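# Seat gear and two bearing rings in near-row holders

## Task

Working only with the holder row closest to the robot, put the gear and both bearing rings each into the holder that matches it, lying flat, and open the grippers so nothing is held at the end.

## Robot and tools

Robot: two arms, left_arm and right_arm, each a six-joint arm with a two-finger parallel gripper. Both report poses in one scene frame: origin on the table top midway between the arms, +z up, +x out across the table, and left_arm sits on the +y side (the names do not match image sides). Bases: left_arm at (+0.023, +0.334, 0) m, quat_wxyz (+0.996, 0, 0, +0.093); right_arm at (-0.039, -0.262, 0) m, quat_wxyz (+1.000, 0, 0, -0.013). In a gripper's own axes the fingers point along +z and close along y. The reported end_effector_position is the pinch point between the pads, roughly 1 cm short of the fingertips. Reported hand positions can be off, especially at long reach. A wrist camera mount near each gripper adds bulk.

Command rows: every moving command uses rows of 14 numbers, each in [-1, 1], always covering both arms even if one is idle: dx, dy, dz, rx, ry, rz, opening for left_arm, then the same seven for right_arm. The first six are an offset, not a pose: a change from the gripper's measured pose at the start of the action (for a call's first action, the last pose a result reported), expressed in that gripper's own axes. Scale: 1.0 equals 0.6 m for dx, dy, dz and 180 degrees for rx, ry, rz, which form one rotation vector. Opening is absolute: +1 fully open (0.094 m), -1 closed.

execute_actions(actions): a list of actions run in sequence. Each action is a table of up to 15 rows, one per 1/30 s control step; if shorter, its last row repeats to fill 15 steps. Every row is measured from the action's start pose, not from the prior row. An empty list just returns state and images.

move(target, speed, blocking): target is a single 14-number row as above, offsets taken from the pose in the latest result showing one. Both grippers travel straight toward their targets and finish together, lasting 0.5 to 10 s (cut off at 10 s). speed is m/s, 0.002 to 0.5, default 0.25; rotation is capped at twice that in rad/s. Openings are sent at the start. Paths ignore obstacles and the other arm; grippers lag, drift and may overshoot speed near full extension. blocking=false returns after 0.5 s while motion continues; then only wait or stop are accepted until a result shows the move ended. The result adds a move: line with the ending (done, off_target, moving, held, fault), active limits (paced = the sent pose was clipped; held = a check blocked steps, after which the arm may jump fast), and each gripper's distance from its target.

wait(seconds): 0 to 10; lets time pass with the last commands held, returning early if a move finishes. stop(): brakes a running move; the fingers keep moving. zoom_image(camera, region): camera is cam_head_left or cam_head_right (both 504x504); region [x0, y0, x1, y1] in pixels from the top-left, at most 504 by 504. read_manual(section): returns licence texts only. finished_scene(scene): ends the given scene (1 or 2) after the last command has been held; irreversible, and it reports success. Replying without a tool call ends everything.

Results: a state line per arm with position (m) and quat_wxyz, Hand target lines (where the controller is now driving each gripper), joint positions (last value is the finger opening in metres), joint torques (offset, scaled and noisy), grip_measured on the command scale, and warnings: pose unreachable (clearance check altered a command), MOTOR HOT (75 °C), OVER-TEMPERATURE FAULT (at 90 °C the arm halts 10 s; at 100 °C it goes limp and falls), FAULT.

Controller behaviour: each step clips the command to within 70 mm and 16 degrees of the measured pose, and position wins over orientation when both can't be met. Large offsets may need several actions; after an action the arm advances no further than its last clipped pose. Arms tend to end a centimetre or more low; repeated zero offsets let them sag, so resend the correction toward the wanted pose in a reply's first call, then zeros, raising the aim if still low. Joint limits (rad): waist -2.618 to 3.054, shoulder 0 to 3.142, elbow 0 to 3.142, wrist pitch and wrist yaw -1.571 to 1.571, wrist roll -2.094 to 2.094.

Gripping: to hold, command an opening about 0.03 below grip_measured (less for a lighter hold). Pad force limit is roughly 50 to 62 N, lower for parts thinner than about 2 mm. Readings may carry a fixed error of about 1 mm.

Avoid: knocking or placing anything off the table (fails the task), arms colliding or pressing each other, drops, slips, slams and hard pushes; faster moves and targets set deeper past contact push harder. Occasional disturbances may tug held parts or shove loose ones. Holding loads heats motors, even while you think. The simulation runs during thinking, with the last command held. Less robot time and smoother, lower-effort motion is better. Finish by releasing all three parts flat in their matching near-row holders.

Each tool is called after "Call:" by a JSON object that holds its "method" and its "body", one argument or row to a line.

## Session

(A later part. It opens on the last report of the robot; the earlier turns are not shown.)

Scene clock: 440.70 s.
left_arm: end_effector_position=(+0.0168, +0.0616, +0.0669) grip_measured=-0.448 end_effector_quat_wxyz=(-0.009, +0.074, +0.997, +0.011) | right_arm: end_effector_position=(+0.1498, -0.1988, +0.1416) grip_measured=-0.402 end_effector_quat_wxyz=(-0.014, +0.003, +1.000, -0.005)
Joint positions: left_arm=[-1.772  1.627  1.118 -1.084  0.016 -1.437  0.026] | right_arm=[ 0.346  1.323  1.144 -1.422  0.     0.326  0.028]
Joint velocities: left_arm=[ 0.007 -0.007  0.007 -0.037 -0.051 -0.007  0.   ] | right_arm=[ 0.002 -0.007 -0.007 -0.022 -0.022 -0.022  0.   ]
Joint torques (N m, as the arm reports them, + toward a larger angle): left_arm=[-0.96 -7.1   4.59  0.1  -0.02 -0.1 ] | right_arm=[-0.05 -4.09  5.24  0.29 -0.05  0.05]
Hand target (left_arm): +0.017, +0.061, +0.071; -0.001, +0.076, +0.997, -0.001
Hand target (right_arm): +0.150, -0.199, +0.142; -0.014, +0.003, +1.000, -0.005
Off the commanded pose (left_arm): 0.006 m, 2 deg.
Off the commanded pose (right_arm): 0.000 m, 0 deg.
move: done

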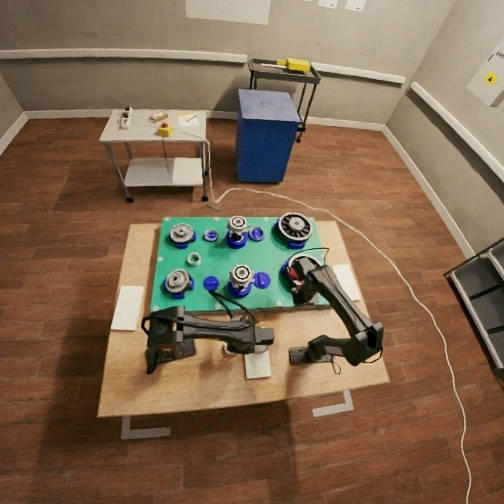

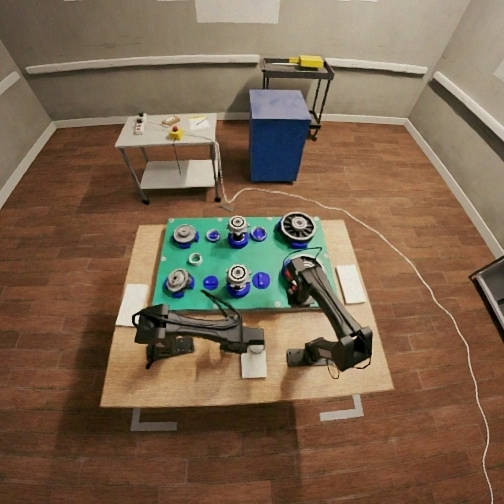

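Call:
{"method": "move", "body": {
  "target": [0,-0.003,0.066,0.007,-0.005,0,-0.45, 0,0,0,0,0,0,-0.4],
  "speed": 0.04
}}

Scene clock: 445.70 s.
left_arm: end_effector_position=(+0.0155, +0.0595, +0.0300) grip_measured=-0.448 end_effector_quat_wxyz=(-0.008, +0.073, +0.997, -0.002) | right_arm: end_effector_position=(+0.1498, -0.1988, +0.1416) grip_measured=-0.402 end_effector_quat_wxyz=(-0.014, +0.003, +1.000, -0.005)
Joint positions: left_arm=[-1.777  1.66   0.999 -0.907  0.016 -1.444  0.026] | right_arm=[ 0.346  1.323  1.144 -1.422  0.     0.326  0.028]
Joint velocities: left_arm=[ 0.007  0.002  0.007 -0.022 -0.007 -0.022 -0.   ] | right_arm=[ 0.002 -0.027 -0.012 -0.007  0.037  0.007 -0.   ]
Joint torques (N m, as the arm reports them, + toward a larger angle): left_arm=[-1.04 -5.07  4.49  0.15 -0.01 -0.09] | right_arm=[-0.04 -4.23  5.18  0.2  -0.01  0.  ]
Hand target (left_arm): +0.015, +0.060, +0.027; -0.002, +0.074, +0.997, -0.001
Hand target (right_arm): +0.150, -0.199, +0.142; -0.014, +0.003, +1.000, -0.005
Off the commanded pose (left_arm): 0.003 m, 1 deg.
Off the commanded pose (right_arm): 0.000 m, 0 deg.
move: done

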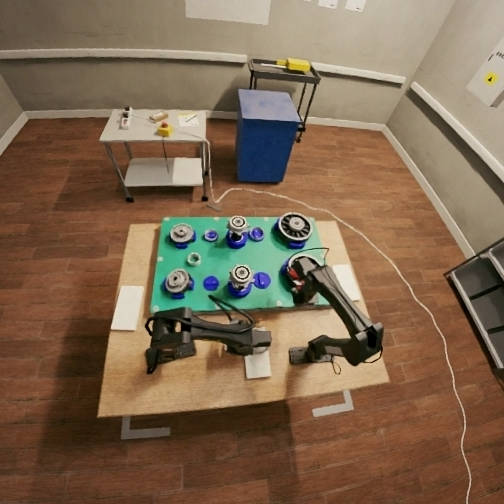

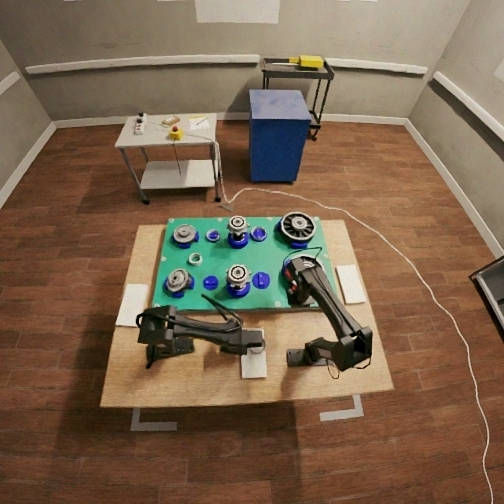

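Call:
{"method": "move", "body": {
  "target": [0,0,0.02,0,0,0,-0.45, 0,0,0,0,0,0,-0.4],
  "speed": 0.03
}}

Scene clock: 448.47 s.
left_arm: end_effector_position=(+0.0155, +0.0590, +0.0204) grip_measured=-0.448 end_effector_quat_wxyz=(-0.008, +0.073, +0.997, -0.001) | right_arm: end_effector_position=(+0.1498, -0.1988, +0.1416) grip_measured=-0.402 end_effector_quat_wxyz=(-0.014, +0.003, +1.000, -0.005)
Joint positions: left_arm=[-1.777  1.68   0.978 -0.868  0.016 -1.444  0.026] | right_arm=[ 0.346  1.323  1.144 -1.422  0.     0.326  0.028]
Joint velocities: left_arm=[-0.007 -0.007  0.007  0.022 -0.081 -0.066 -0.001] | right_arm=[ 0.002 -0.022  0.007  0.022 -0.022  0.007  0.001]
Joint torques (N m, as the arm reports them, + toward a larger angle): left_arm=[ 0.02 -5.19  4.4   0.1   0.04 -0.04] | right_arm=[-0.13 -4.19  5.16  0.26 -0.03  0.  ]
Hand target (left_arm): +0.015, +0.059, +0.018; -0.008, +0.073, +0.997, -0.002
Hand target (right_arm): +0.150, -0.199, +0.142; -0.014, +0.003, +1.000, -0.005
Off the commanded pose (left_arm): 0.002 m, 0 deg.
Off the commanded pose (right_arm): 0.000 m, 0 deg.
move: done

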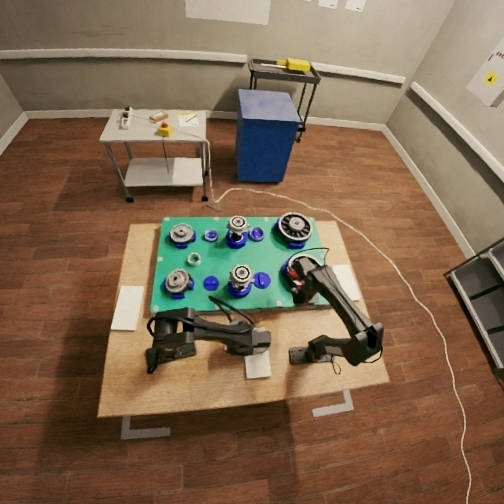

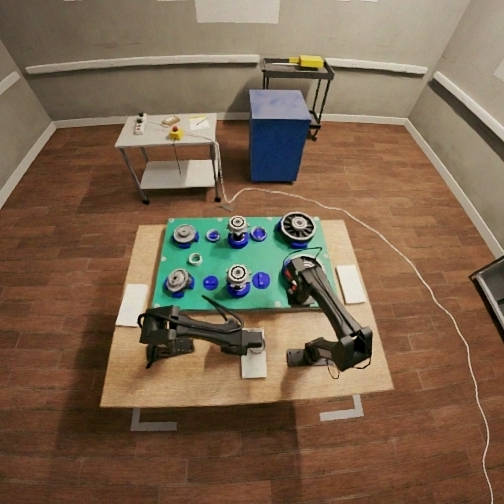

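Call:
{"method": "execute_actions", "body": {
  "actions": [
    [[0,0,0.004,0,0,0,-0.45, 0,0,0,0,0,0,-0.4],[0,0,0.007,0,0,0,-0.45, 0,0,0,0,0,0,-0.4],[0,0,0.010,0,0,0,-0.45, 0,0,0,0,0,0,-0.4]]
  ]
}}

Scene clock: 451.37 s.
left_arm: end_effector_position=(+0.0155, +0.0555, +0.0204) grip_measured=-0.448 end_effector_quat_wxyz=(-0.008, +0.073, +0.997, -0.008) | right_arm: end_effector_position=(+0.1498, -0.1988, +0.1416) grip_measured=-0.402 end_effector_quat_wxyz=(-0.014, +0.003, +1.000, -0.005)
Joint positions: left_arm=[-1.777  1.68   0.978 -0.854  0.016 -1.444  0.026] | right_arm=[ 0.346  1.323  1.144 -1.422  0.     0.326  0.028]
Joint velocities: left_arm=[-0.002 -0.002  0.012  0.051  0.022 -0.007  0.   ] | right_arm=[ 0.007 -0.002  0.002 -0.007 -0.066  0.037  0.   ]
Joint torques (N m, as the arm reports them, + toward a larger angle): left_arm=[-0.1  -4.63  3.89  0.06  0.06  0.  ] | right_arm=[ 0.1  -3.95  4.98  0.25 -0.02  0.02]
Hand target (left_arm): +0.015, +0.059, +0.015; -0.008, +0.073, +0.997, -0.001
Hand target (right_arm): +0.150, -0.199, +0.142; -0.014, +0.003, +1.000, -0.005
Off the commanded pose (left_arm): 0.007 m, 1 deg.
Off the commanded pose (right_arm): 0.000 m, 0 deg.

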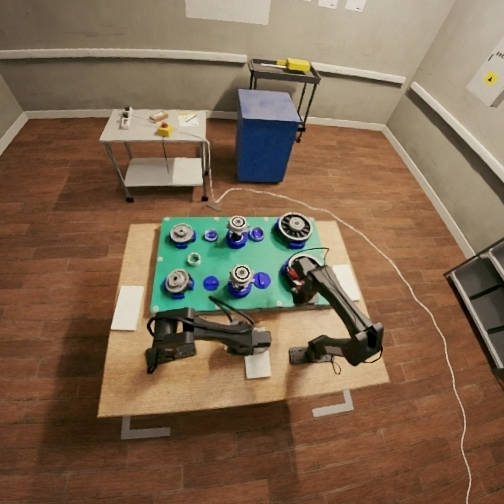

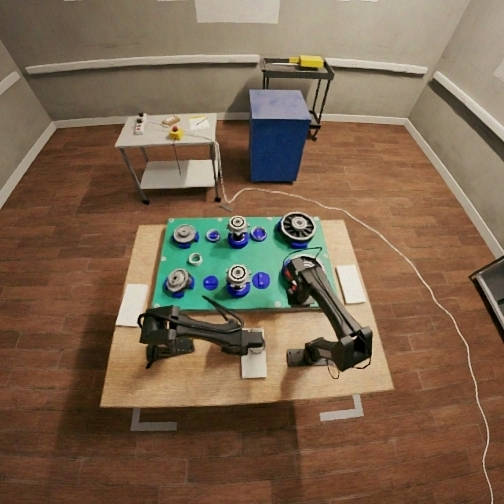

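Call:
{"method": "execute_actions", "body": {
  "actions": [
    [[0,0.006,0,-0.0045,0,0,-0.45, 0,0,0,0,0,0,-0.4],[0,0.006,0,-0.0045,0,0,-0.45, 0,0,0,0,0,0,-0.4],[0,0.006,0,-0.0045,0,0,-0.45, 0,0,0,0,0,0,-0.4],[0,0.006,0,-0.0045,0,0,-0.55, 0,0,0,0,0,0,-0.4],[0,0.006,0,-0.0045,0,0,-0.6, 0,0,0,0,0,0,-0.4],[0,0.006,0,-0.0045,0,0,-0.65, 0,0,0,0,0,0,-0.4],[0,0.006,0,-0.0045,0,0,-0.7, 0,0,0,0,0,0,-0.4],[0,0.006,0,-0.0045,0,0,-0.75, 0,0,0,0,0,0,-0.4],[0,0.006,0,-0.0045,0,0,-0.8, 0,0,0,0,0,0,-0.4],[0,0.006,0,-0.0045,0,0,-0.84, 0,0,0,0,0,0,-0.4],[0,0.006,0,-0.0045,0,0,-0.88, 0,0,0,0,0,0,-0.4],[0,0.006,0,-0.0045,0,0,-0.92, 0,0,0,0,0,0,-0.4],[0,0.006,0,-0.0045,0,0,-0.95, 0,0,0,0,0,0,-0.4]]
  ]
}}

Scene clock: 459.90 s.
left_arm: end_effector_position=(+0.0150, +0.0565, +0.0204) grip_measured=-0.925 end_effector_quat_wxyz=(-0.009, +0.073, +0.997, -0.006) | right_arm: end_effector_position=(+0.1498, -0.1988, +0.1416) grip_measured=-0.402 end_effector_quat_wxyz=(-0.014, +0.003, +1.000, -0.005)
Joint positions: left_arm=[-1.777  1.68   0.978 -0.857  0.019 -1.444  0.004] | right_arm=[ 0.346  1.323  1.144 -1.422  0.     0.326  0.028]
Joint velocities: left_arm=[-0.002 -0.007 -0.002  0.007 -0.066 -0.007  0.   ] | right_arm=[-0.007  0.022 -0.002  0.007 -0.007  0.037  0.   ]
Joint torques (N m, as the arm reports them, + toward a larger angle): left_arm=[ 0.14 -5.49  5.21 -0.11  0.05 -0.03] | right_arm=[-0.04 -4.17  5.22  0.26  0.04  0.02]
Hand target (left_arm): +0.016, +0.059, +0.020; -0.007, +0.073, +0.997, -0.001
Hand target (right_arm): +0.150, -0.199, +0.142; -0.014, +0.003, +1.000, -0.005
Off the commanded pose (left_arm): 0.003 m, 1 deg.
Off the commanded pose (right_arm): 0.000 m, 0 deg.

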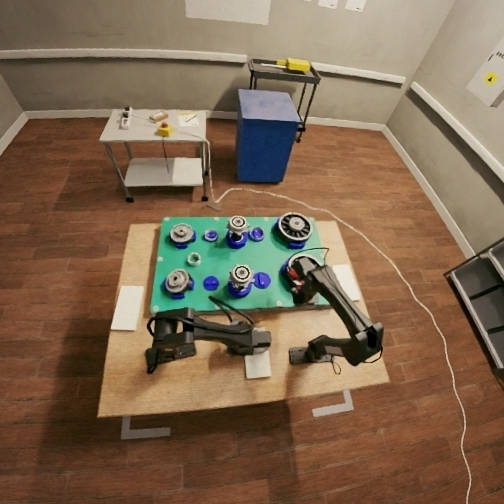

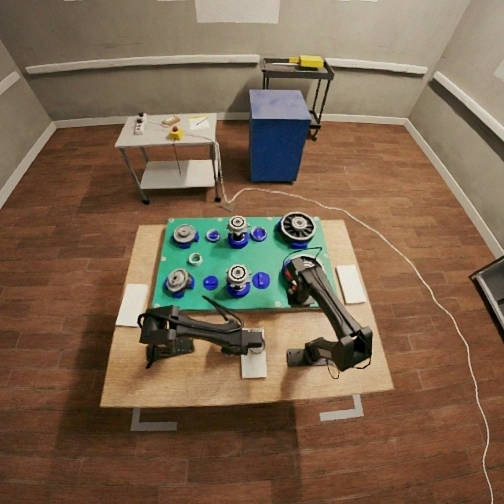

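Call:
{"method": "move", "body": {
  "target": [-0.122,0.142,-0.215,0,-0.005,-0.213,-0.965, 0,0,0,0,0,0,-0.4],
  "speed": 0.2
}}

Call:
{"method": "zoom_image", "body": {
  "camera": "cam_head_left",
  "region": [195, 290, 295, 385]
}}

Call:
{"method": "zoom_image", "body": {
  "camera": "cam_head_right",
  "region": [195, 290, 295, 385]
}}

Scene clock: 468.27 s.
left_arm: end_effector_position=(+0.0994, +0.1314, +0.1326) grip_measured=-0.928 end_effector_quat_wxyz=(-0.010, -0.252, +0.968, +0.010) | right_arm: end_effector_position=(+0.1498, -0.1988, +0.1416) grip_measured=-0.402 end_effector_quat_wxyz=(-0.014, +0.003, +1.000, -0.005)
Joint positions: left_arm=[-1.386  1.38   1.152 -1.366  0.017 -1.708  0.003] | right_arm=[ 0.346  1.323  1.144 -1.422  0.     0.326  0.028]
Joint velocities: left_arm=[-0.007 -0.007  0.012  0.051  0.051 -0.037 -0.   ] | right_arm=[ 0.012 -0.017 -0.012  0.022  0.022  0.007 -0.   ]
Joint torques (N m, as the arm reports them, + toward a larger angle): left_arm=[ 0.83 -4.93  8.12 -0.24 -0.02 -0.05] | right_arm=[-0.14 -4.02  5.19  0.24  0.    0.02]
Hand target (left_arm): +0.102, +0.133, +0.144; -0.004, -0.259, +0.966, -0.001
Hand target (right_arm): +0.150, -0.199, +0.142; -0.014, +0.003, +1.000, -0.005
Off the commanded pose (left_arm): 0.015 m, 2 deg.
Off the commanded pose (right_arm): 0.000 m, 0 deg.
move: off_target (left_arm)

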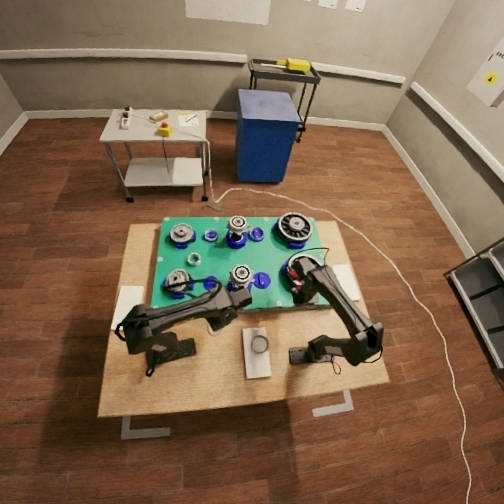

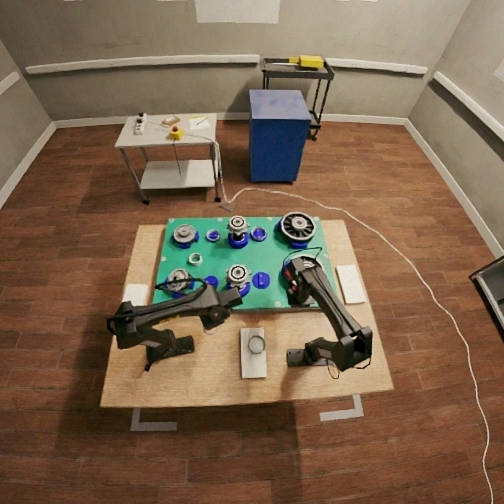

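Region (195, 290, 295, 385) of cam_head_left's 504x504 image, scaled by 5.040, with more detail than that image has; it fills the top 479 rows of this view, and the rest is white.

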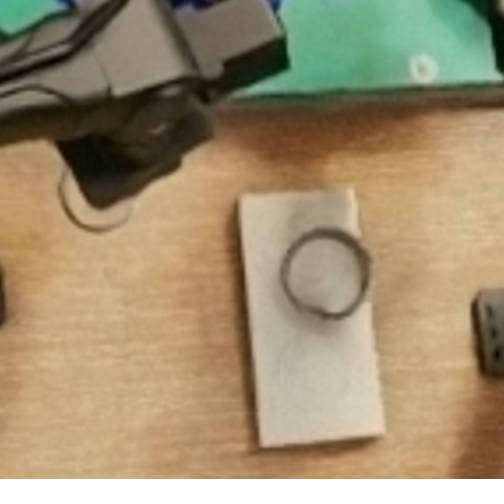

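Region (195, 290, 295, 385) of cam_head_right's 504x504 image, scaled by 5.040, with more detail than that image has; it fills the top 479 rows of this view, and the rest is white.

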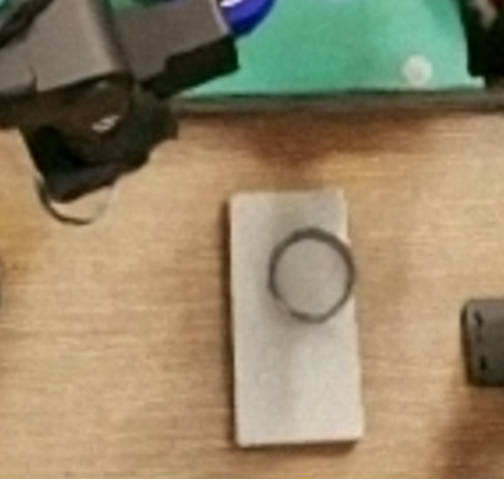

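Call:
{"method": "move", "body": {
  "target": [-0.333,-0.144,-0.012,0.006,-0.004,-0.2544,-0.965, 0.215,0.225,0.103,-0.003,-0.009,0,-0.45],
  "speed": 0.2
}}

Call:
{"method": "zoom_image", "body": {
  "camera": "cam_head_left",
  "region": [185, 250, 245, 300]
}}

Call:
{"method": "zoom_image", "body": {
  "camera": "cam_head_right",
  "region": [185, 250, 245, 300]
}}

Scene clock: 493.20 s.
left_arm: end_effector_position=(+0.3105, +0.1460, +0.1260) grip_measured=-0.928 end_effector_quat_wxyz=(-0.005, -0.604, +0.797, +0.012) | right_arm: end_effector_position=(+0.0197, -0.0656, +0.0865) grip_measured=-0.448 end_effector_quat_wxyz=(-0.003, +0.000, +1.000, +0.002)
Joint positions: left_arm=[-0.767  1.87   1.643 -1.369  0.001 -1.878  0.003] | right_arm=[ 1.296  1.327  0.928 -1.17  -0.006  1.271  0.026]
Joint velocities: left_arm=[ 0.002 -0.012 -0.007 -0.081 -0.007 -0.066 -0.   ] | right_arm=[ 0.007 -0.002  0.007 -0.037 -0.037  0.007 -0.   ]
Joint torques (N m, as the arm reports them, + toward a larger angle): left_arm=[ 0.39 -7.73  8.25 -0.29 -0.04 -0.05] | right_arm=[ 0.57 -3.54  4.47  0.51  0.15  0.19]
Hand target (left_arm): +0.313, +0.148, +0.135; +0.001, -0.609, +0.793, +0.009
Hand target (right_arm): +0.021, -0.065, +0.082; +0.005, +0.003, +1.000, -0.002
Off the commanded pose (left_arm): 0.013 m, 1 deg.
Off the commanded pose (right_arm): 0.005 m, 0 deg.
move: off_target (left_arm)

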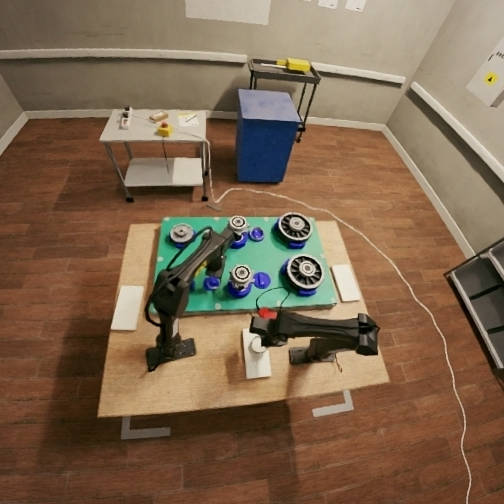

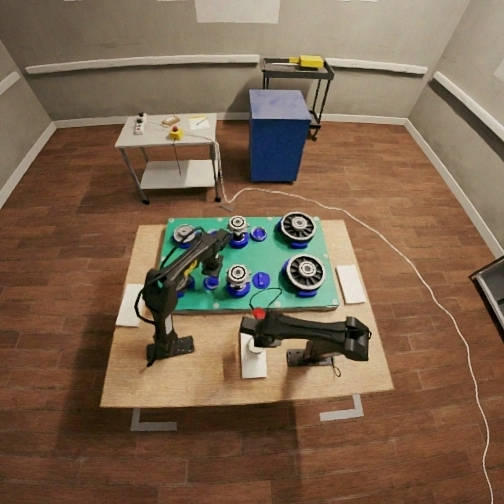

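Region (185, 250, 245, 300) of cam_head_left's 504x504 image, scaled by 8.400, with more detail than that image has.

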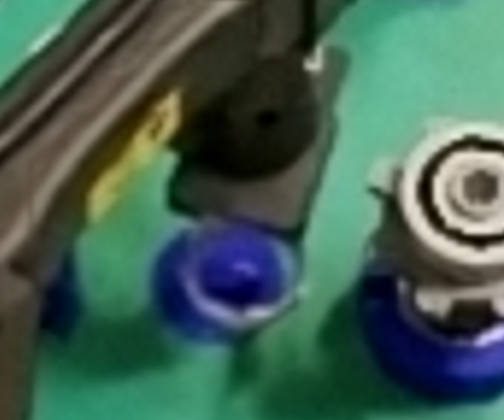

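Region (185, 250, 245, 300) of cam_head_right's 504x504 image, scaled by 8.400, with more detail than that image has.

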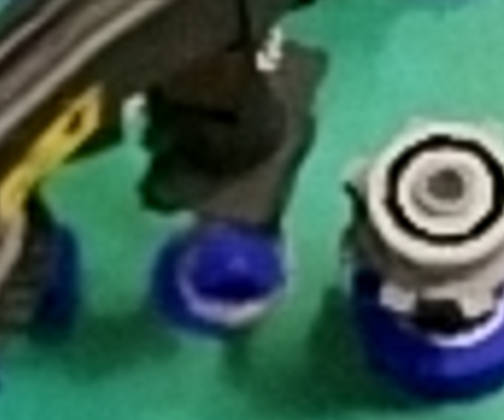

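Call:
{"method": "move", "body": {
  "target": [-0.0285,-0.0215,0.03,0.008,0.002,0,-0.965, 0,0,0.084,0,0,0,-0.45],
  "speed": 0.05
}}

Call:
{"method": "zoom_image", "body": {
  "camera": "cam_head_left",
  "region": [190, 260, 235, 300]
}}

Call:
{"method": "zoom_image", "body": {
  "camera": "cam_head_right",
  "region": [190, 260, 235, 300]
}}

Scene clock: 507.53 s.
left_arm: end_effector_position=(+0.3260, +0.1559, +0.1072) grip_measured=-0.928 end_effector_quat_wxyz=(-0.001, -0.604, +0.797, +0.001) | right_arm: end_effector_position=(+0.0199, -0.0649, +0.0411) grip_measured=-0.448 end_effector_quat_wxyz=(-0.002, +0.001, +1.000, +0.004)
Joint positions: left_arm=[-0.719  1.882  1.585 -1.278  0.001 -1.828  0.003] | right_arm=[ 1.296  1.374  0.778 -0.968 -0.006  1.273  0.026]
Joint velocities: left_arm=[-0.007 -0.002 -0.007 -0.051 -0.007  0.007 -0.   ] | right_arm=[-0.007 -0.007 -0.007  0.007 -0.066 -0.022 -0.002]
Joint torques (N m, as the arm reports them, + toward a larger angle): left_arm=[ 0.62 -7.91  5.26  0.03  0.02  0.01] | right_arm=[ 0.11 -3.78  4.17  0.51 -0.02  0.06]
Hand target (left_arm): +0.327, +0.158, +0.108; -0.000, -0.604, +0.797, -0.000
Hand target (right_arm): +0.019, -0.065, +0.036; -0.003, +0.000, +1.000, +0.002
Off the commanded pose (left_arm): 0.004 m, 0 deg.
Off the commanded pose (right_arm): 0.005 m, 0 deg.
move: done

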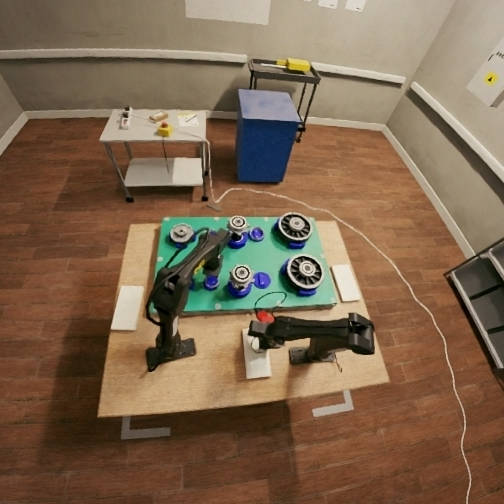

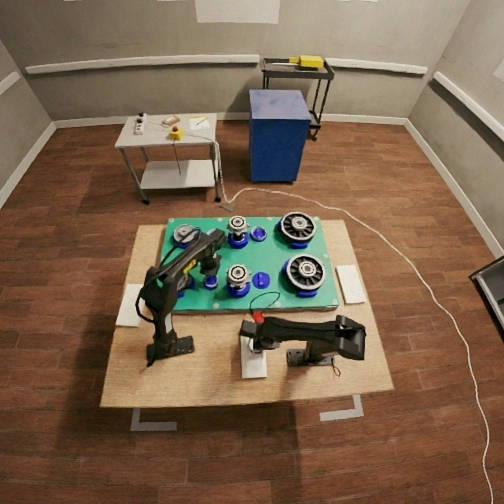

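Region (190, 260, 235, 300) of cam_head_left's 504x504 image, scaled by 11.200, with more detail than that image has.

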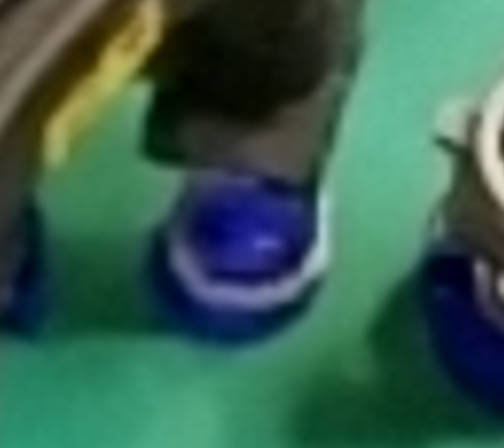

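Region (190, 260, 235, 300) of cam_head_right's 504x504 image, scaled by 11.200, with more detail than that image has.

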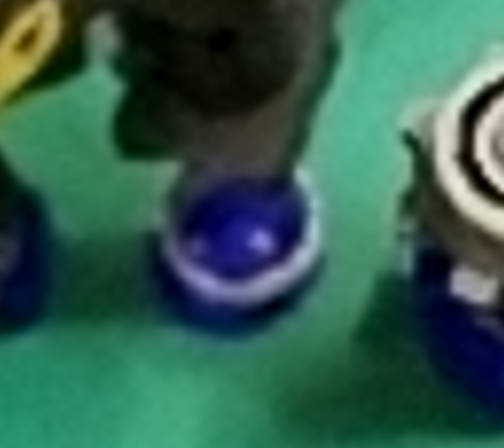

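Call:
{"method": "move", "body": {
  "target": [-0.0145,0.004,0.0,0,0,0,-0.965, 0,0,0.018,0,0,0,-0.45],
  "speed": 0.03
}}

Call:
{"method": "zoom_image", "body": {
  "camera": "cam_head_left",
  "region": [190, 260, 235, 300]
}}

Call:
{"method": "zoom_image", "body": {
  "camera": "cam_head_right",
  "region": [190, 260, 235, 300]
}}

Scene clock: 516.70 s.
left_arm: end_effector_position=(+0.3250, +0.1619, +0.1030) grip_measured=-0.928 end_effector_quat_wxyz=(-0.005, -0.603, +0.797, +0.008) | right_arm: end_effector_position=(+0.0201, -0.0642, +0.0368) grip_measured=-0.448 end_effector_quat_wxyz=(-0.001, +0.001, +1.000, +0.008)
Joint positions: left_arm=[-0.705  1.882  1.568 -1.275  0.003 -1.814  0.003] | right_arm=[ 1.296  1.374  0.759 -0.94  -0.006  1.273  0.026]
Joint velocities: left_arm=[-0.002  0.002  0.012  0.022 -0.022 -0.022  0.   ] | right_arm=[ 0.002 -0.007 -0.007  0.037  0.051 -0.007 -0.   ]
Joint torques (N m, as the arm reports them, + toward a larger angle): left_arm=[ 0.8  -8.59  5.18  0.02  0.04  0.  ] | right_arm=[ 0.08 -3.02  4.12  0.54 -0.01  0.06]
Hand target (left_arm): +0.326, +0.165, +0.107; -0.001, -0.604, +0.797, +0.002
Hand target (right_arm): +0.020, -0.065, +0.031; -0.002, +0.001, +1.000, +0.004
Off the commanded pose (left_arm): 0.005 m, 1 deg.
Off the commanded pose (right_arm): 0.007 m, 1 deg.
move: done

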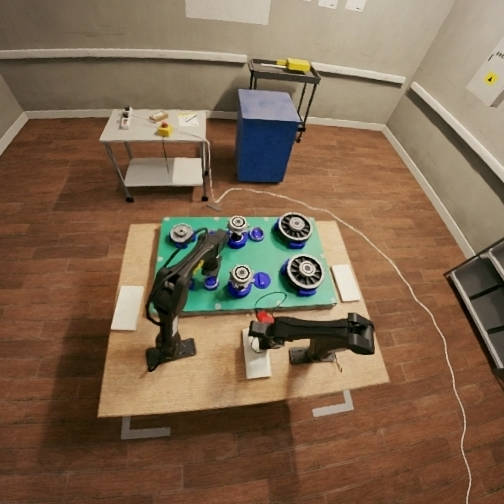

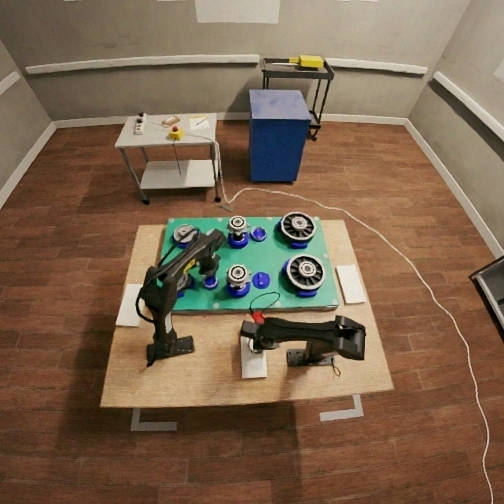

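Region (190, 260, 235, 300) of cam_head_left's 504x504 image, scaled by 11.200, with more detail than that image has.

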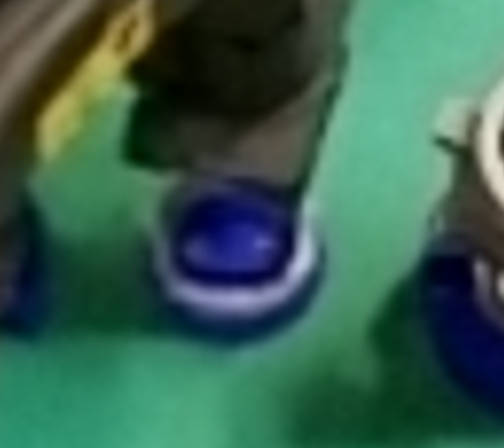

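Region (190, 260, 235, 300) of cam_head_right's 504x504 image, scaled by 11.200, with more detail than that image has.

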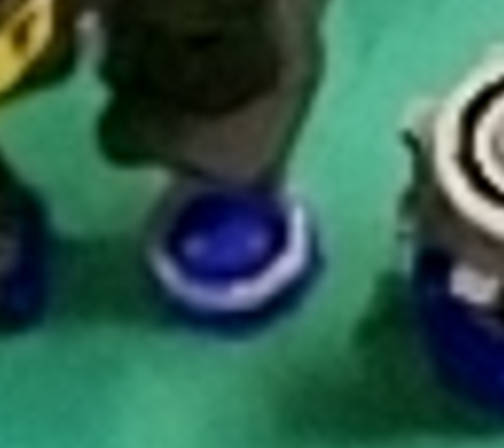

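Call:
{"method": "move", "body": {
  "target": [-0.002,-0.002,0.032,0.006,0.001,0,-0.965, 0,0,0.02,0.005,0,0,-0.45],
  "speed": 0.02
}}

Call:
{"method": "zoom_image", "body": {
  "camera": "cam_head_left",
  "region": [190, 260, 235, 300]
}}

Call:
{"method": "zoom_image", "body": {
  "camera": "cam_head_right",
  "region": [190, 260, 235, 300]
}}

Scene clock: 524.57 s.
left_arm: end_effector_position=(+0.3241, +0.1618, +0.0915) grip_measured=-0.928 end_effector_quat_wxyz=(-0.004, -0.603, +0.798, +0.002) | right_arm: end_effector_position=(+0.0213, -0.0604, +0.0321) grip_measured=-0.448 end_effector_quat_wxyz=(-0.001, +0.001, +1.000, +0.008)
Joint positions: left_arm=[-0.705  1.872  1.51  -1.215  0.006 -1.812  0.003] | right_arm=[ 1.296  1.4    0.759 -0.916 -0.006  1.273  0.026]
Joint velocities: left_arm=[-0.012 -0.012 -0.012  0.022 -0.007  0.037  0.   ] | right_arm=[ 0.027 -0.007  0.012  0.007 -0.051  0.066 -0.001]
Joint torques (N m, as the arm reports them, + toward a larger angle): left_arm=[ 0.22 -7.09  3.09  0.38  0.04 -0.04] | right_arm=[ 0.33 -3.84  3.4   0.5   0.    0.08]
Hand target (left_arm): +0.326, +0.163, +0.084; -0.001, -0.603, +0.797, -0.000
Hand target (right_arm): +0.020, -0.064, +0.025; -0.001, +0.001, +1.000, +0.000
Off the commanded pose (left_arm): 0.008 m, 0 deg.
Off the commanded pose (right_arm): 0.008 m, 1 deg.
move: done

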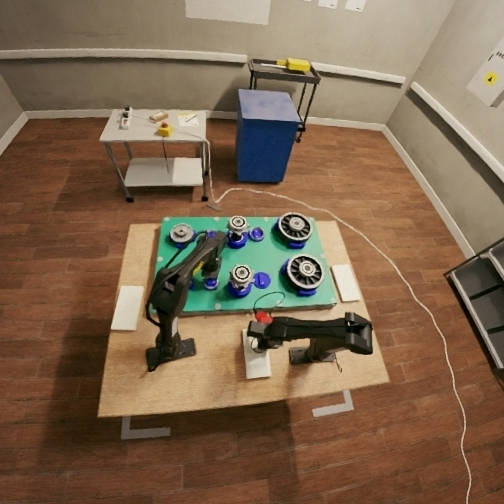

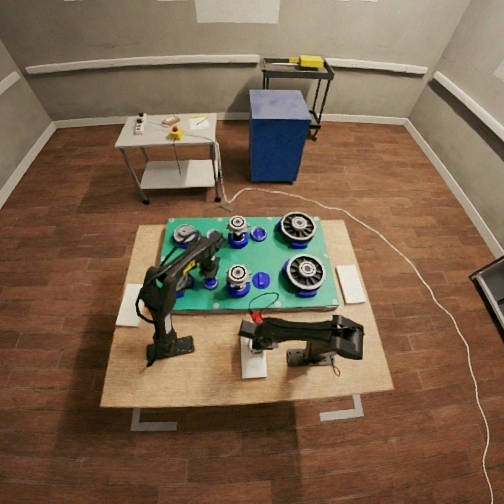

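Region (190, 260, 235, 300) of cam_head_left's 504x504 image, scaled by 11.200, with more detail than that image has.

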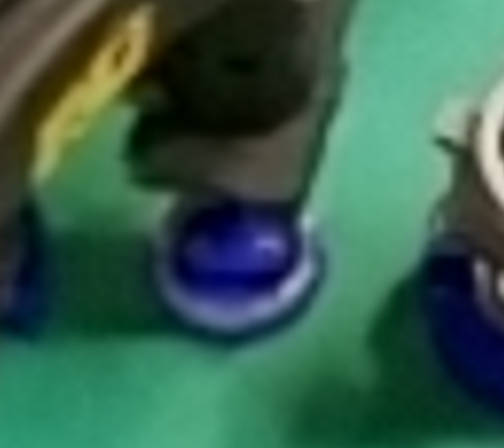

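Region (190, 260, 235, 300) of cam_head_right's 504x504 image, scaled by 11.200, with more detail than that image has.

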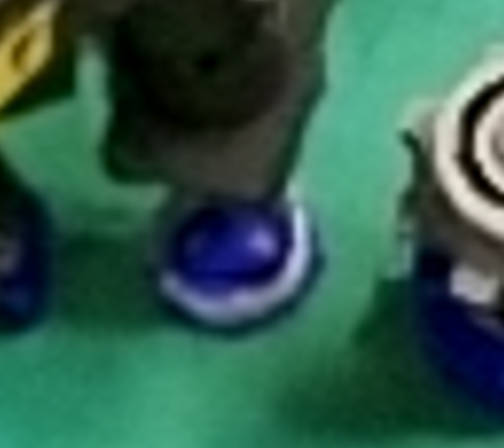

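Call:
{"method": "execute_actions", "body": {
  "actions": [
    [[-0.001,-0.003,0.008,0,0,0,-0.965, 0,0,0,0,0,0,-0.55],[-0.001,-0.004,0.008,0,0,0,-0.965, 0,0,0,0,0,0,-0.6],[-0.002,-0.005,0.008,0,0,0,-0.965, 0,0,0,0,0,0,-0.65],[-0.002,-0.006,0.008,0,0,0,-0.965, 0,0,0,0,0,0,-0.7],[-0.002,-0.007,0.008,0,0,0,-0.965, 0,0,0,0,0,0,-0.75],[-0.002,-0.008,0.008,0,0,0,-0.965, 0,0,0,0,0,0,-0.8],[-0.003,-0.009,0.008,0,0,0,-0.965, 0,0,0,0,0,0,-0.84],[-0.003,-0.010,0.008,0,0,0,-0.965, 0,0,0,0,0,0,-0.88],[-0.003,-0.010,0.008,0,0,0,-0.965, 0,0,0,0,0,0,-0.92],[-0.003,-0.010,0.008,0,0,0,-0.965, 0,0,0,0,0,0,-0.95]]
  ]
}}

Call:
{"method": "zoom_image", "body": {
  "camera": "cam_head_left",
  "region": [190, 260, 235, 300]
}}

Scene clock: 532.13 s.
left_arm: end_effector_position=(+0.3240, +0.1618, +0.0915) grip_measured=-0.928 end_effector_quat_wxyz=(-0.004, -0.602, +0.799, +0.002) | right_arm: end_effector_position=(+0.0210, -0.0602, +0.0321) grip_measured=-0.895 end_effector_quat_wxyz=(-0.002, +0.001, +1.000, +0.008)
Joint positions: left_arm=[-0.705  1.872  1.51  -1.215  0.006 -1.81   0.003] | right_arm=[ 1.296  1.4    0.759 -0.915 -0.008  1.273  0.005]
Joint velocities: left_arm=[-0.017 -0.012  0.007  0.037  0.022 -0.007  0.001] | right_arm=[ 0.022  0.027  0.002 -0.183 -0.066  0.007 -0.   ]
Joint torques (N m, as the arm reports them, + toward a larger angle): left_arm=[ 0.92 -5.69  6.8   0.13 -0.01  0.03] | right_arm=[-0.02 -4.66  5.03  0.37 -0.01  0.06]
Hand target (left_arm): +0.330, +0.162, +0.087; -0.004, -0.603, +0.798, +0.002
Hand target (right_arm): +0.021, -0.060, +0.032; -0.001, +0.001, +1.000, +0.008
Off the commanded pose (left_arm): 0.008 m, 0 deg.
Off the commanded pose (right_arm): 0.000 m, 0 deg.

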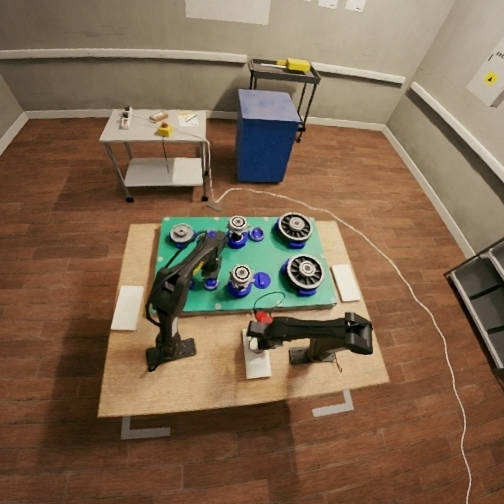

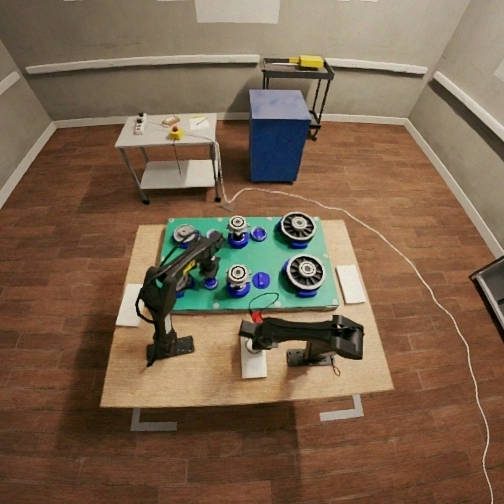

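Region (190, 260, 235, 300) of cam_head_left's 504x504 image, scaled by 11.200, with more detail than that image has.

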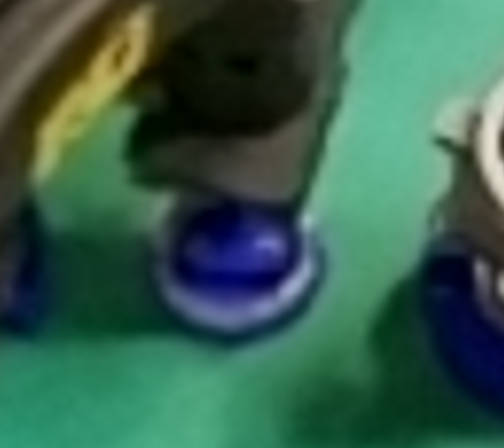

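Call:
{"method": "execute_actions", "body": {
  "actions": [
    [[0,0,0,0,0,0,-0.9, 0,0,0,0,0,0,-0.94],[0,0,0,0,0,0,-0.86, 0,0,0,0,0,0,-0.94],[0,0,0,0,0,0,-0.82, 0,0,0,0,0,0,-0.94],[0,0,0,0,0,0,-0.8, 0,0,0,0,0,0,-0.94]]
  ]
}}

Call:
{"method": "move", "body": {
  "target": [0,0,-0.10,0,0,0,-0.8, -0.13,-0.07,-0.19,0.005,0,0,-0.94],
  "speed": 0.12
}}

Call:
{"method": "zoom_image", "body": {
  "camera": "cam_head_left",
  "region": [190, 260, 235, 300]
}}

Call:
{"method": "zoom_image", "body": {
  "camera": "cam_head_right",
  "region": [190, 260, 235, 300]
}}

Scene clock: 537.77 s.
left_arm: end_effector_position=(+0.3240, +0.1618, +0.0907) grip_measured=-0.802 end_effector_quat_wxyz=(-0.005, -0.602, +0.799, +0.003) | right_arm: end_effector_position=(+0.0210, -0.0602, +0.0321) grip_measured=-0.895 end_effector_quat_wxyz=(-0.002, +0.001, +1.000, +0.008)
Joint positions: left_arm=[-0.705  1.875  1.51  -1.215  0.006 -1.81   0.009] | right_arm=[ 1.296  1.4    0.759 -0.915 -0.008  1.273  0.005]
Joint velocities: left_arm=[-0.007  0.002 -0.017 -0.037  0.007 -0.022 -0.   ] | right_arm=[-0.012 -0.002  0.007  0.022  0.007  0.095 -0.001]
Joint torques (N m, as the arm reports them, + toward a larger angle): left_arm=[ 0.   -7.81  5.65 -0.03  0.1  -0.04] | right_arm=[ 0.01 -4.65  4.94  0.38  0.    0.01]
Hand target (left_arm): +0.324, +0.162, +0.092; -0.004, -0.602, +0.799, +0.002
Hand target (right_arm): +0.021, -0.060, +0.032; -0.002, +0.001, +1.000, +0.008
Off the commanded pose (left_arm): 0.001 m, 0 deg.
Off the commanded pose (right_arm): 0.000 m, 0 deg.

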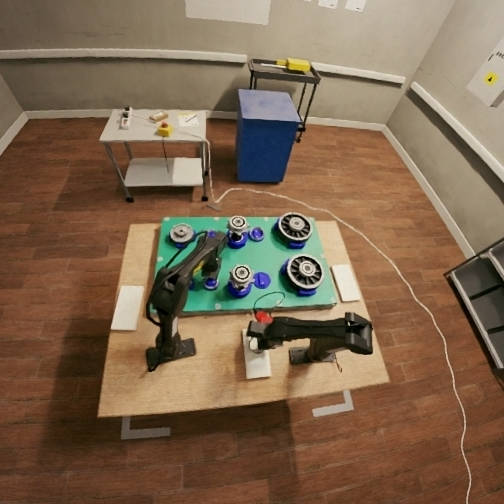

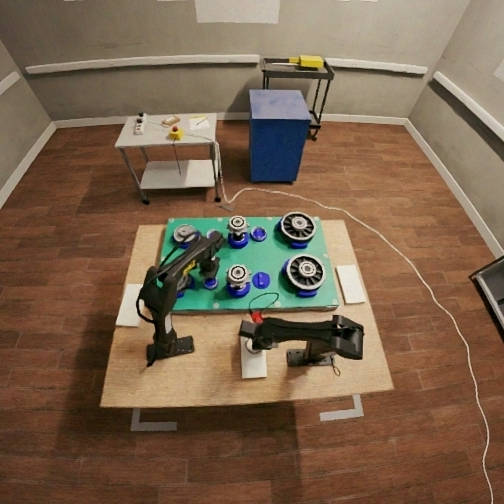

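Scene clock: 539.57 s.
left_arm: end_effector_position=(+0.3233, +0.1622, +0.1432) grip_measured=-0.802 end_effector_quat_wxyz=(-0.006, -0.602, +0.799, +0.006) | right_arm: end_effector_position=(+0.0956, -0.1050, +0.1366) grip_measured=-0.896 end_effector_quat_wxyz=(-0.011, +0.004, +1.000, -0.005)
Joint positions: left_arm=[-0.705  1.875  1.718 -1.431  0.006 -1.81   0.009] | right_arm=[ 0.876  1.344  1.14  -1.388 -0.01   0.858  0.005]
Joint velocities: left_arm=[ 0.002 -0.007  0.027  0.037 -0.095 -0.007  0.   ] | right_arm=[-0.007  0.012 -0.002 -0.051 -0.037 -0.022  0.001]
Joint torques (N m, as the arm reports them, + toward a larger angle): left_arm=[ 0.36 -7.54  7.98 -0.26  0.04 -0.04] | right_arm=[-0.68 -4.77  6.94  0.11  0.03 -0.1 ]
Hand target (left_arm): +0.324, +0.163, +0.151; -0.004, -0.602, +0.799, +0.003
Hand target (right_arm): +0.099, -0.104, +0.144; -0.004, +0.002, +1.000, +0.001
Off the commanded pose (left_arm): 0.008 m, 0 deg.
Off the commanded pose (right_arm): 0.009 m, 1 deg.
move: done

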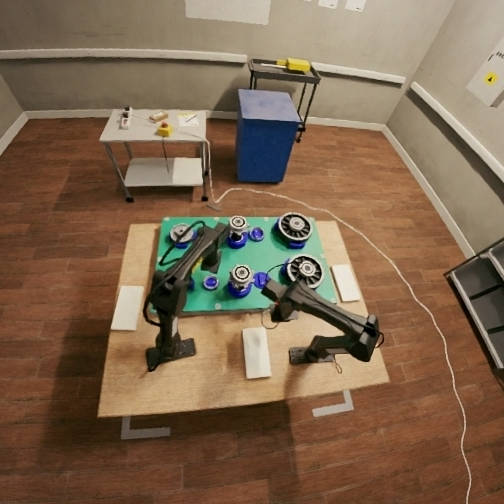

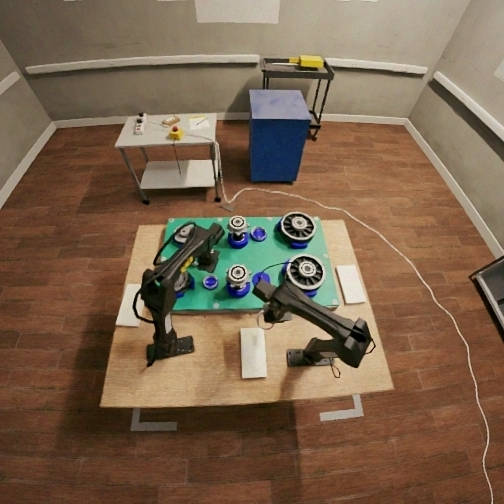

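Region (190, 260, 235, 300) of cam_head_left's 504x504 image, scaled by 11.200, with more detail than that image has.

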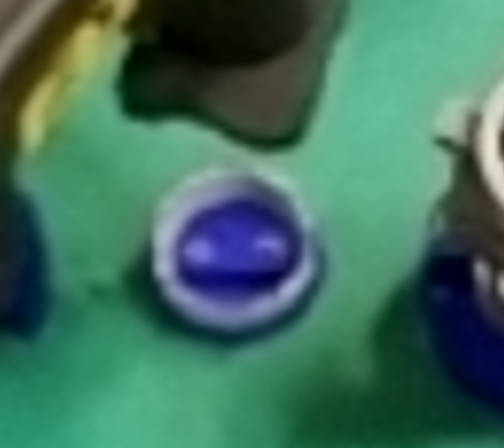

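Region (190, 260, 235, 300) of cam_head_right's 504x504 image, scaled by 11.200, with more detail than that image has.

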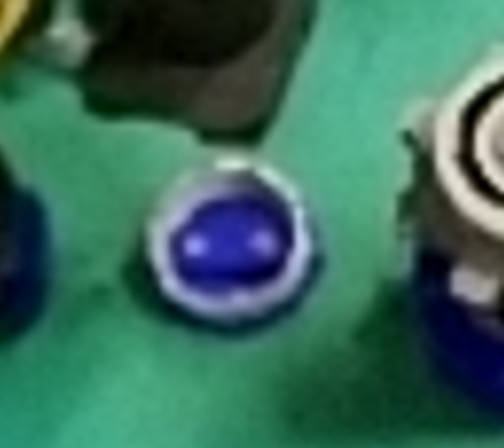

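Call:
{"method": "move", "body": {
  "target": [-0.256,0.1225,-0.08,0.0209,0.1104,-0.0872,0.75, -0.324,-0.02,0.022,-0.003,-0.007,0.002,-0.94],
  "speed": 0.15
}}

Call:
{"method": "zoom_image", "body": {
  "camera": "cam_head_left",
  "region": [240, 258, 290, 298]
}}

Call:
{"method": "zoom_image", "body": {
  "camera": "cam_head_right",
  "region": [240, 258, 290, 298]
}}

Scene clock: 607.80 s.
left_arm: end_effector_position=(+0.2952, +0.3275, +0.1771) grip_measured=+0.748 end_effector_quat_wxyz=(-0.136, -0.699, +0.693, -0.108) | right_arm: end_effector_position=(+0.2812, -0.1190, +0.1111) grip_measured=-0.896 end_effector_quat_wxyz=(-0.016, +0.011, +1.000, -0.006)
Joint positions: left_arm=[ 0.003  1.654  1.543 -1.567  0.334 -1.373  0.082] | right_arm=[ 0.443  1.908  1.635 -1.331 -0.002  0.439  0.005]
Joint velocities: left_arm=[ 0.002 -0.002 -0.012  0.007  0.022  0.051  0.001] | right_arm=[-0.007 -0.012 -0.007  0.095  0.037 -0.007  0.001]
Joint torques (N m, as the arm reports them, + toward a larger angle): left_arm=[ 0.26 -6.39  8.08 -0.34  0.25  0.  ] | right_arm=[ -0.31 -10.49   7.52   0.19  -0.05  -0.13]
Hand target (left_arm): +0.296, +0.327, +0.188; +0.129, +0.697, -0.696, +0.119
Hand target (right_arm): +0.289, -0.117, +0.120; -0.001, +0.007, +1.000, +0.001
Off the commanded pose (left_arm): 0.015 m, 2 deg.
Off the commanded pose (right_arm): 0.012 m, 2 deg.
joint sent to its limit (left arm) — the command would take joint 4 (wrist pitch) past its lower limit, so that joint was sent only as far as its limit.
move: off_target (left_arm, right_arm)

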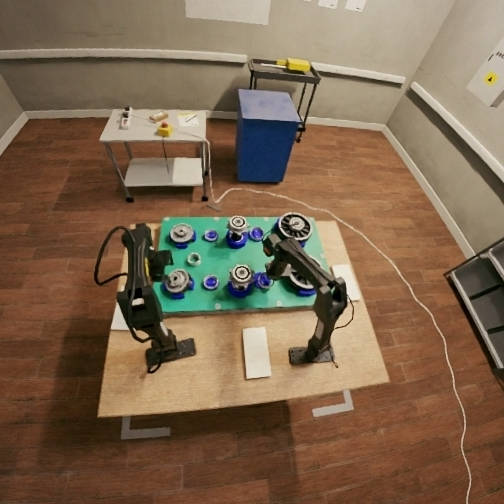

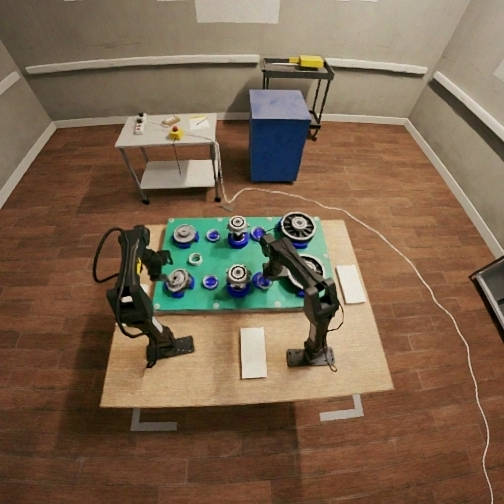

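Region (240, 258, 290, 298) of cam_head_left's 504x504 image, scaled by 10.080, with more detail than that image has; it fills the top 403 rows of this view, and the rest is white.

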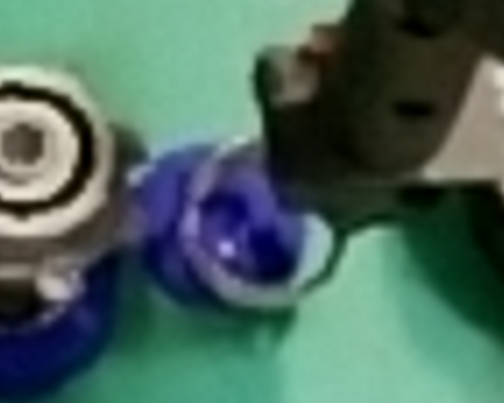

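Region (240, 258, 290, 298) of cam_head_right's 504x504 image, scaled by 10.080, with more detail than that image has; it fills the top 403 rows of this view, and the rest is white.

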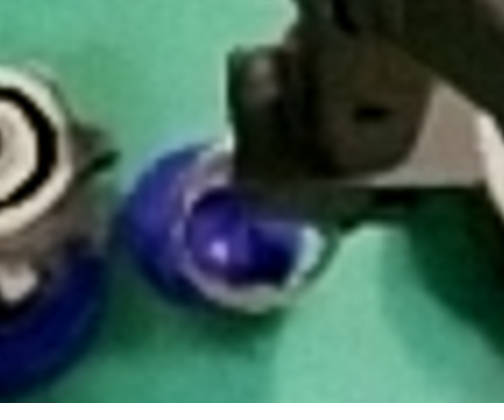

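Call:
{"method": "execute_actions", "body": {
  "actions": []
}}

Scene clock: 627.70 s.
left_arm: end_effector_position=(+0.2950, +0.3272, +0.1772) grip_measured=+0.748 end_effector_quat_wxyz=(-0.137, -0.699, +0.694, -0.109) | right_arm: end_effector_position=(+0.2812, -0.1190, +0.1111) grip_measured=-0.896 end_effector_quat_wxyz=(-0.016, +0.010, +1.000, -0.006)
Joint positions: left_arm=[ 0.003  1.654  1.543 -1.568  0.335 -1.37   0.082] | right_arm=[ 0.443  1.908  1.635 -1.331 -0.002  0.438  0.005]
Joint velocities: left_arm=[ 0.012 -0.007 -0.007 -0.022 -0.051  0.022 -0.001] | right_arm=[-0.017  0.002 -0.017 -0.051 -0.081 -0.051 -0.   ]
Joint torques (N m, as the arm reports them, + toward a larger angle): left_arm=[ 0.34 -6.24  8.21 -0.37  0.23  0.01] | right_arm=[ -0.33 -10.22   7.64   0.23  -0.02  -0.11]
Hand target (left_arm): +0.296, +0.327, +0.188; +0.129, +0.697, -0.696, +0.119
Hand target (right_arm): +0.289, -0.117, +0.120; -0.001, +0.007, +1.000, +0.001
Off the commanded pose (left_arm): 0.015 m, 2 deg.
Off the commanded pose (right_arm): 0.012 m, 2 deg.

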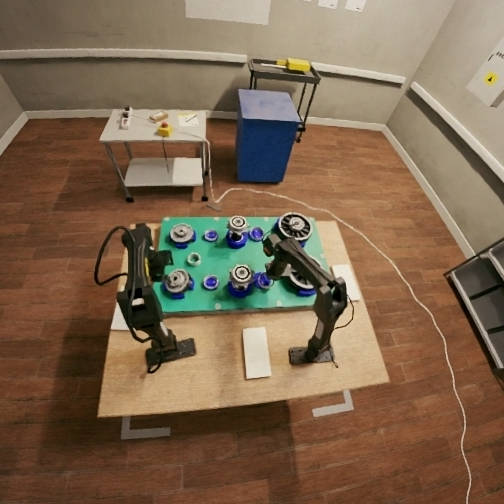

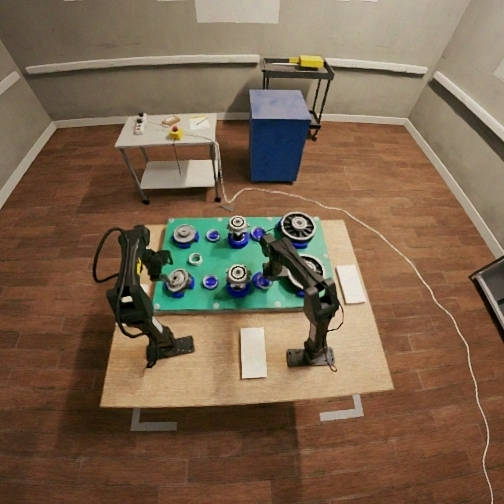

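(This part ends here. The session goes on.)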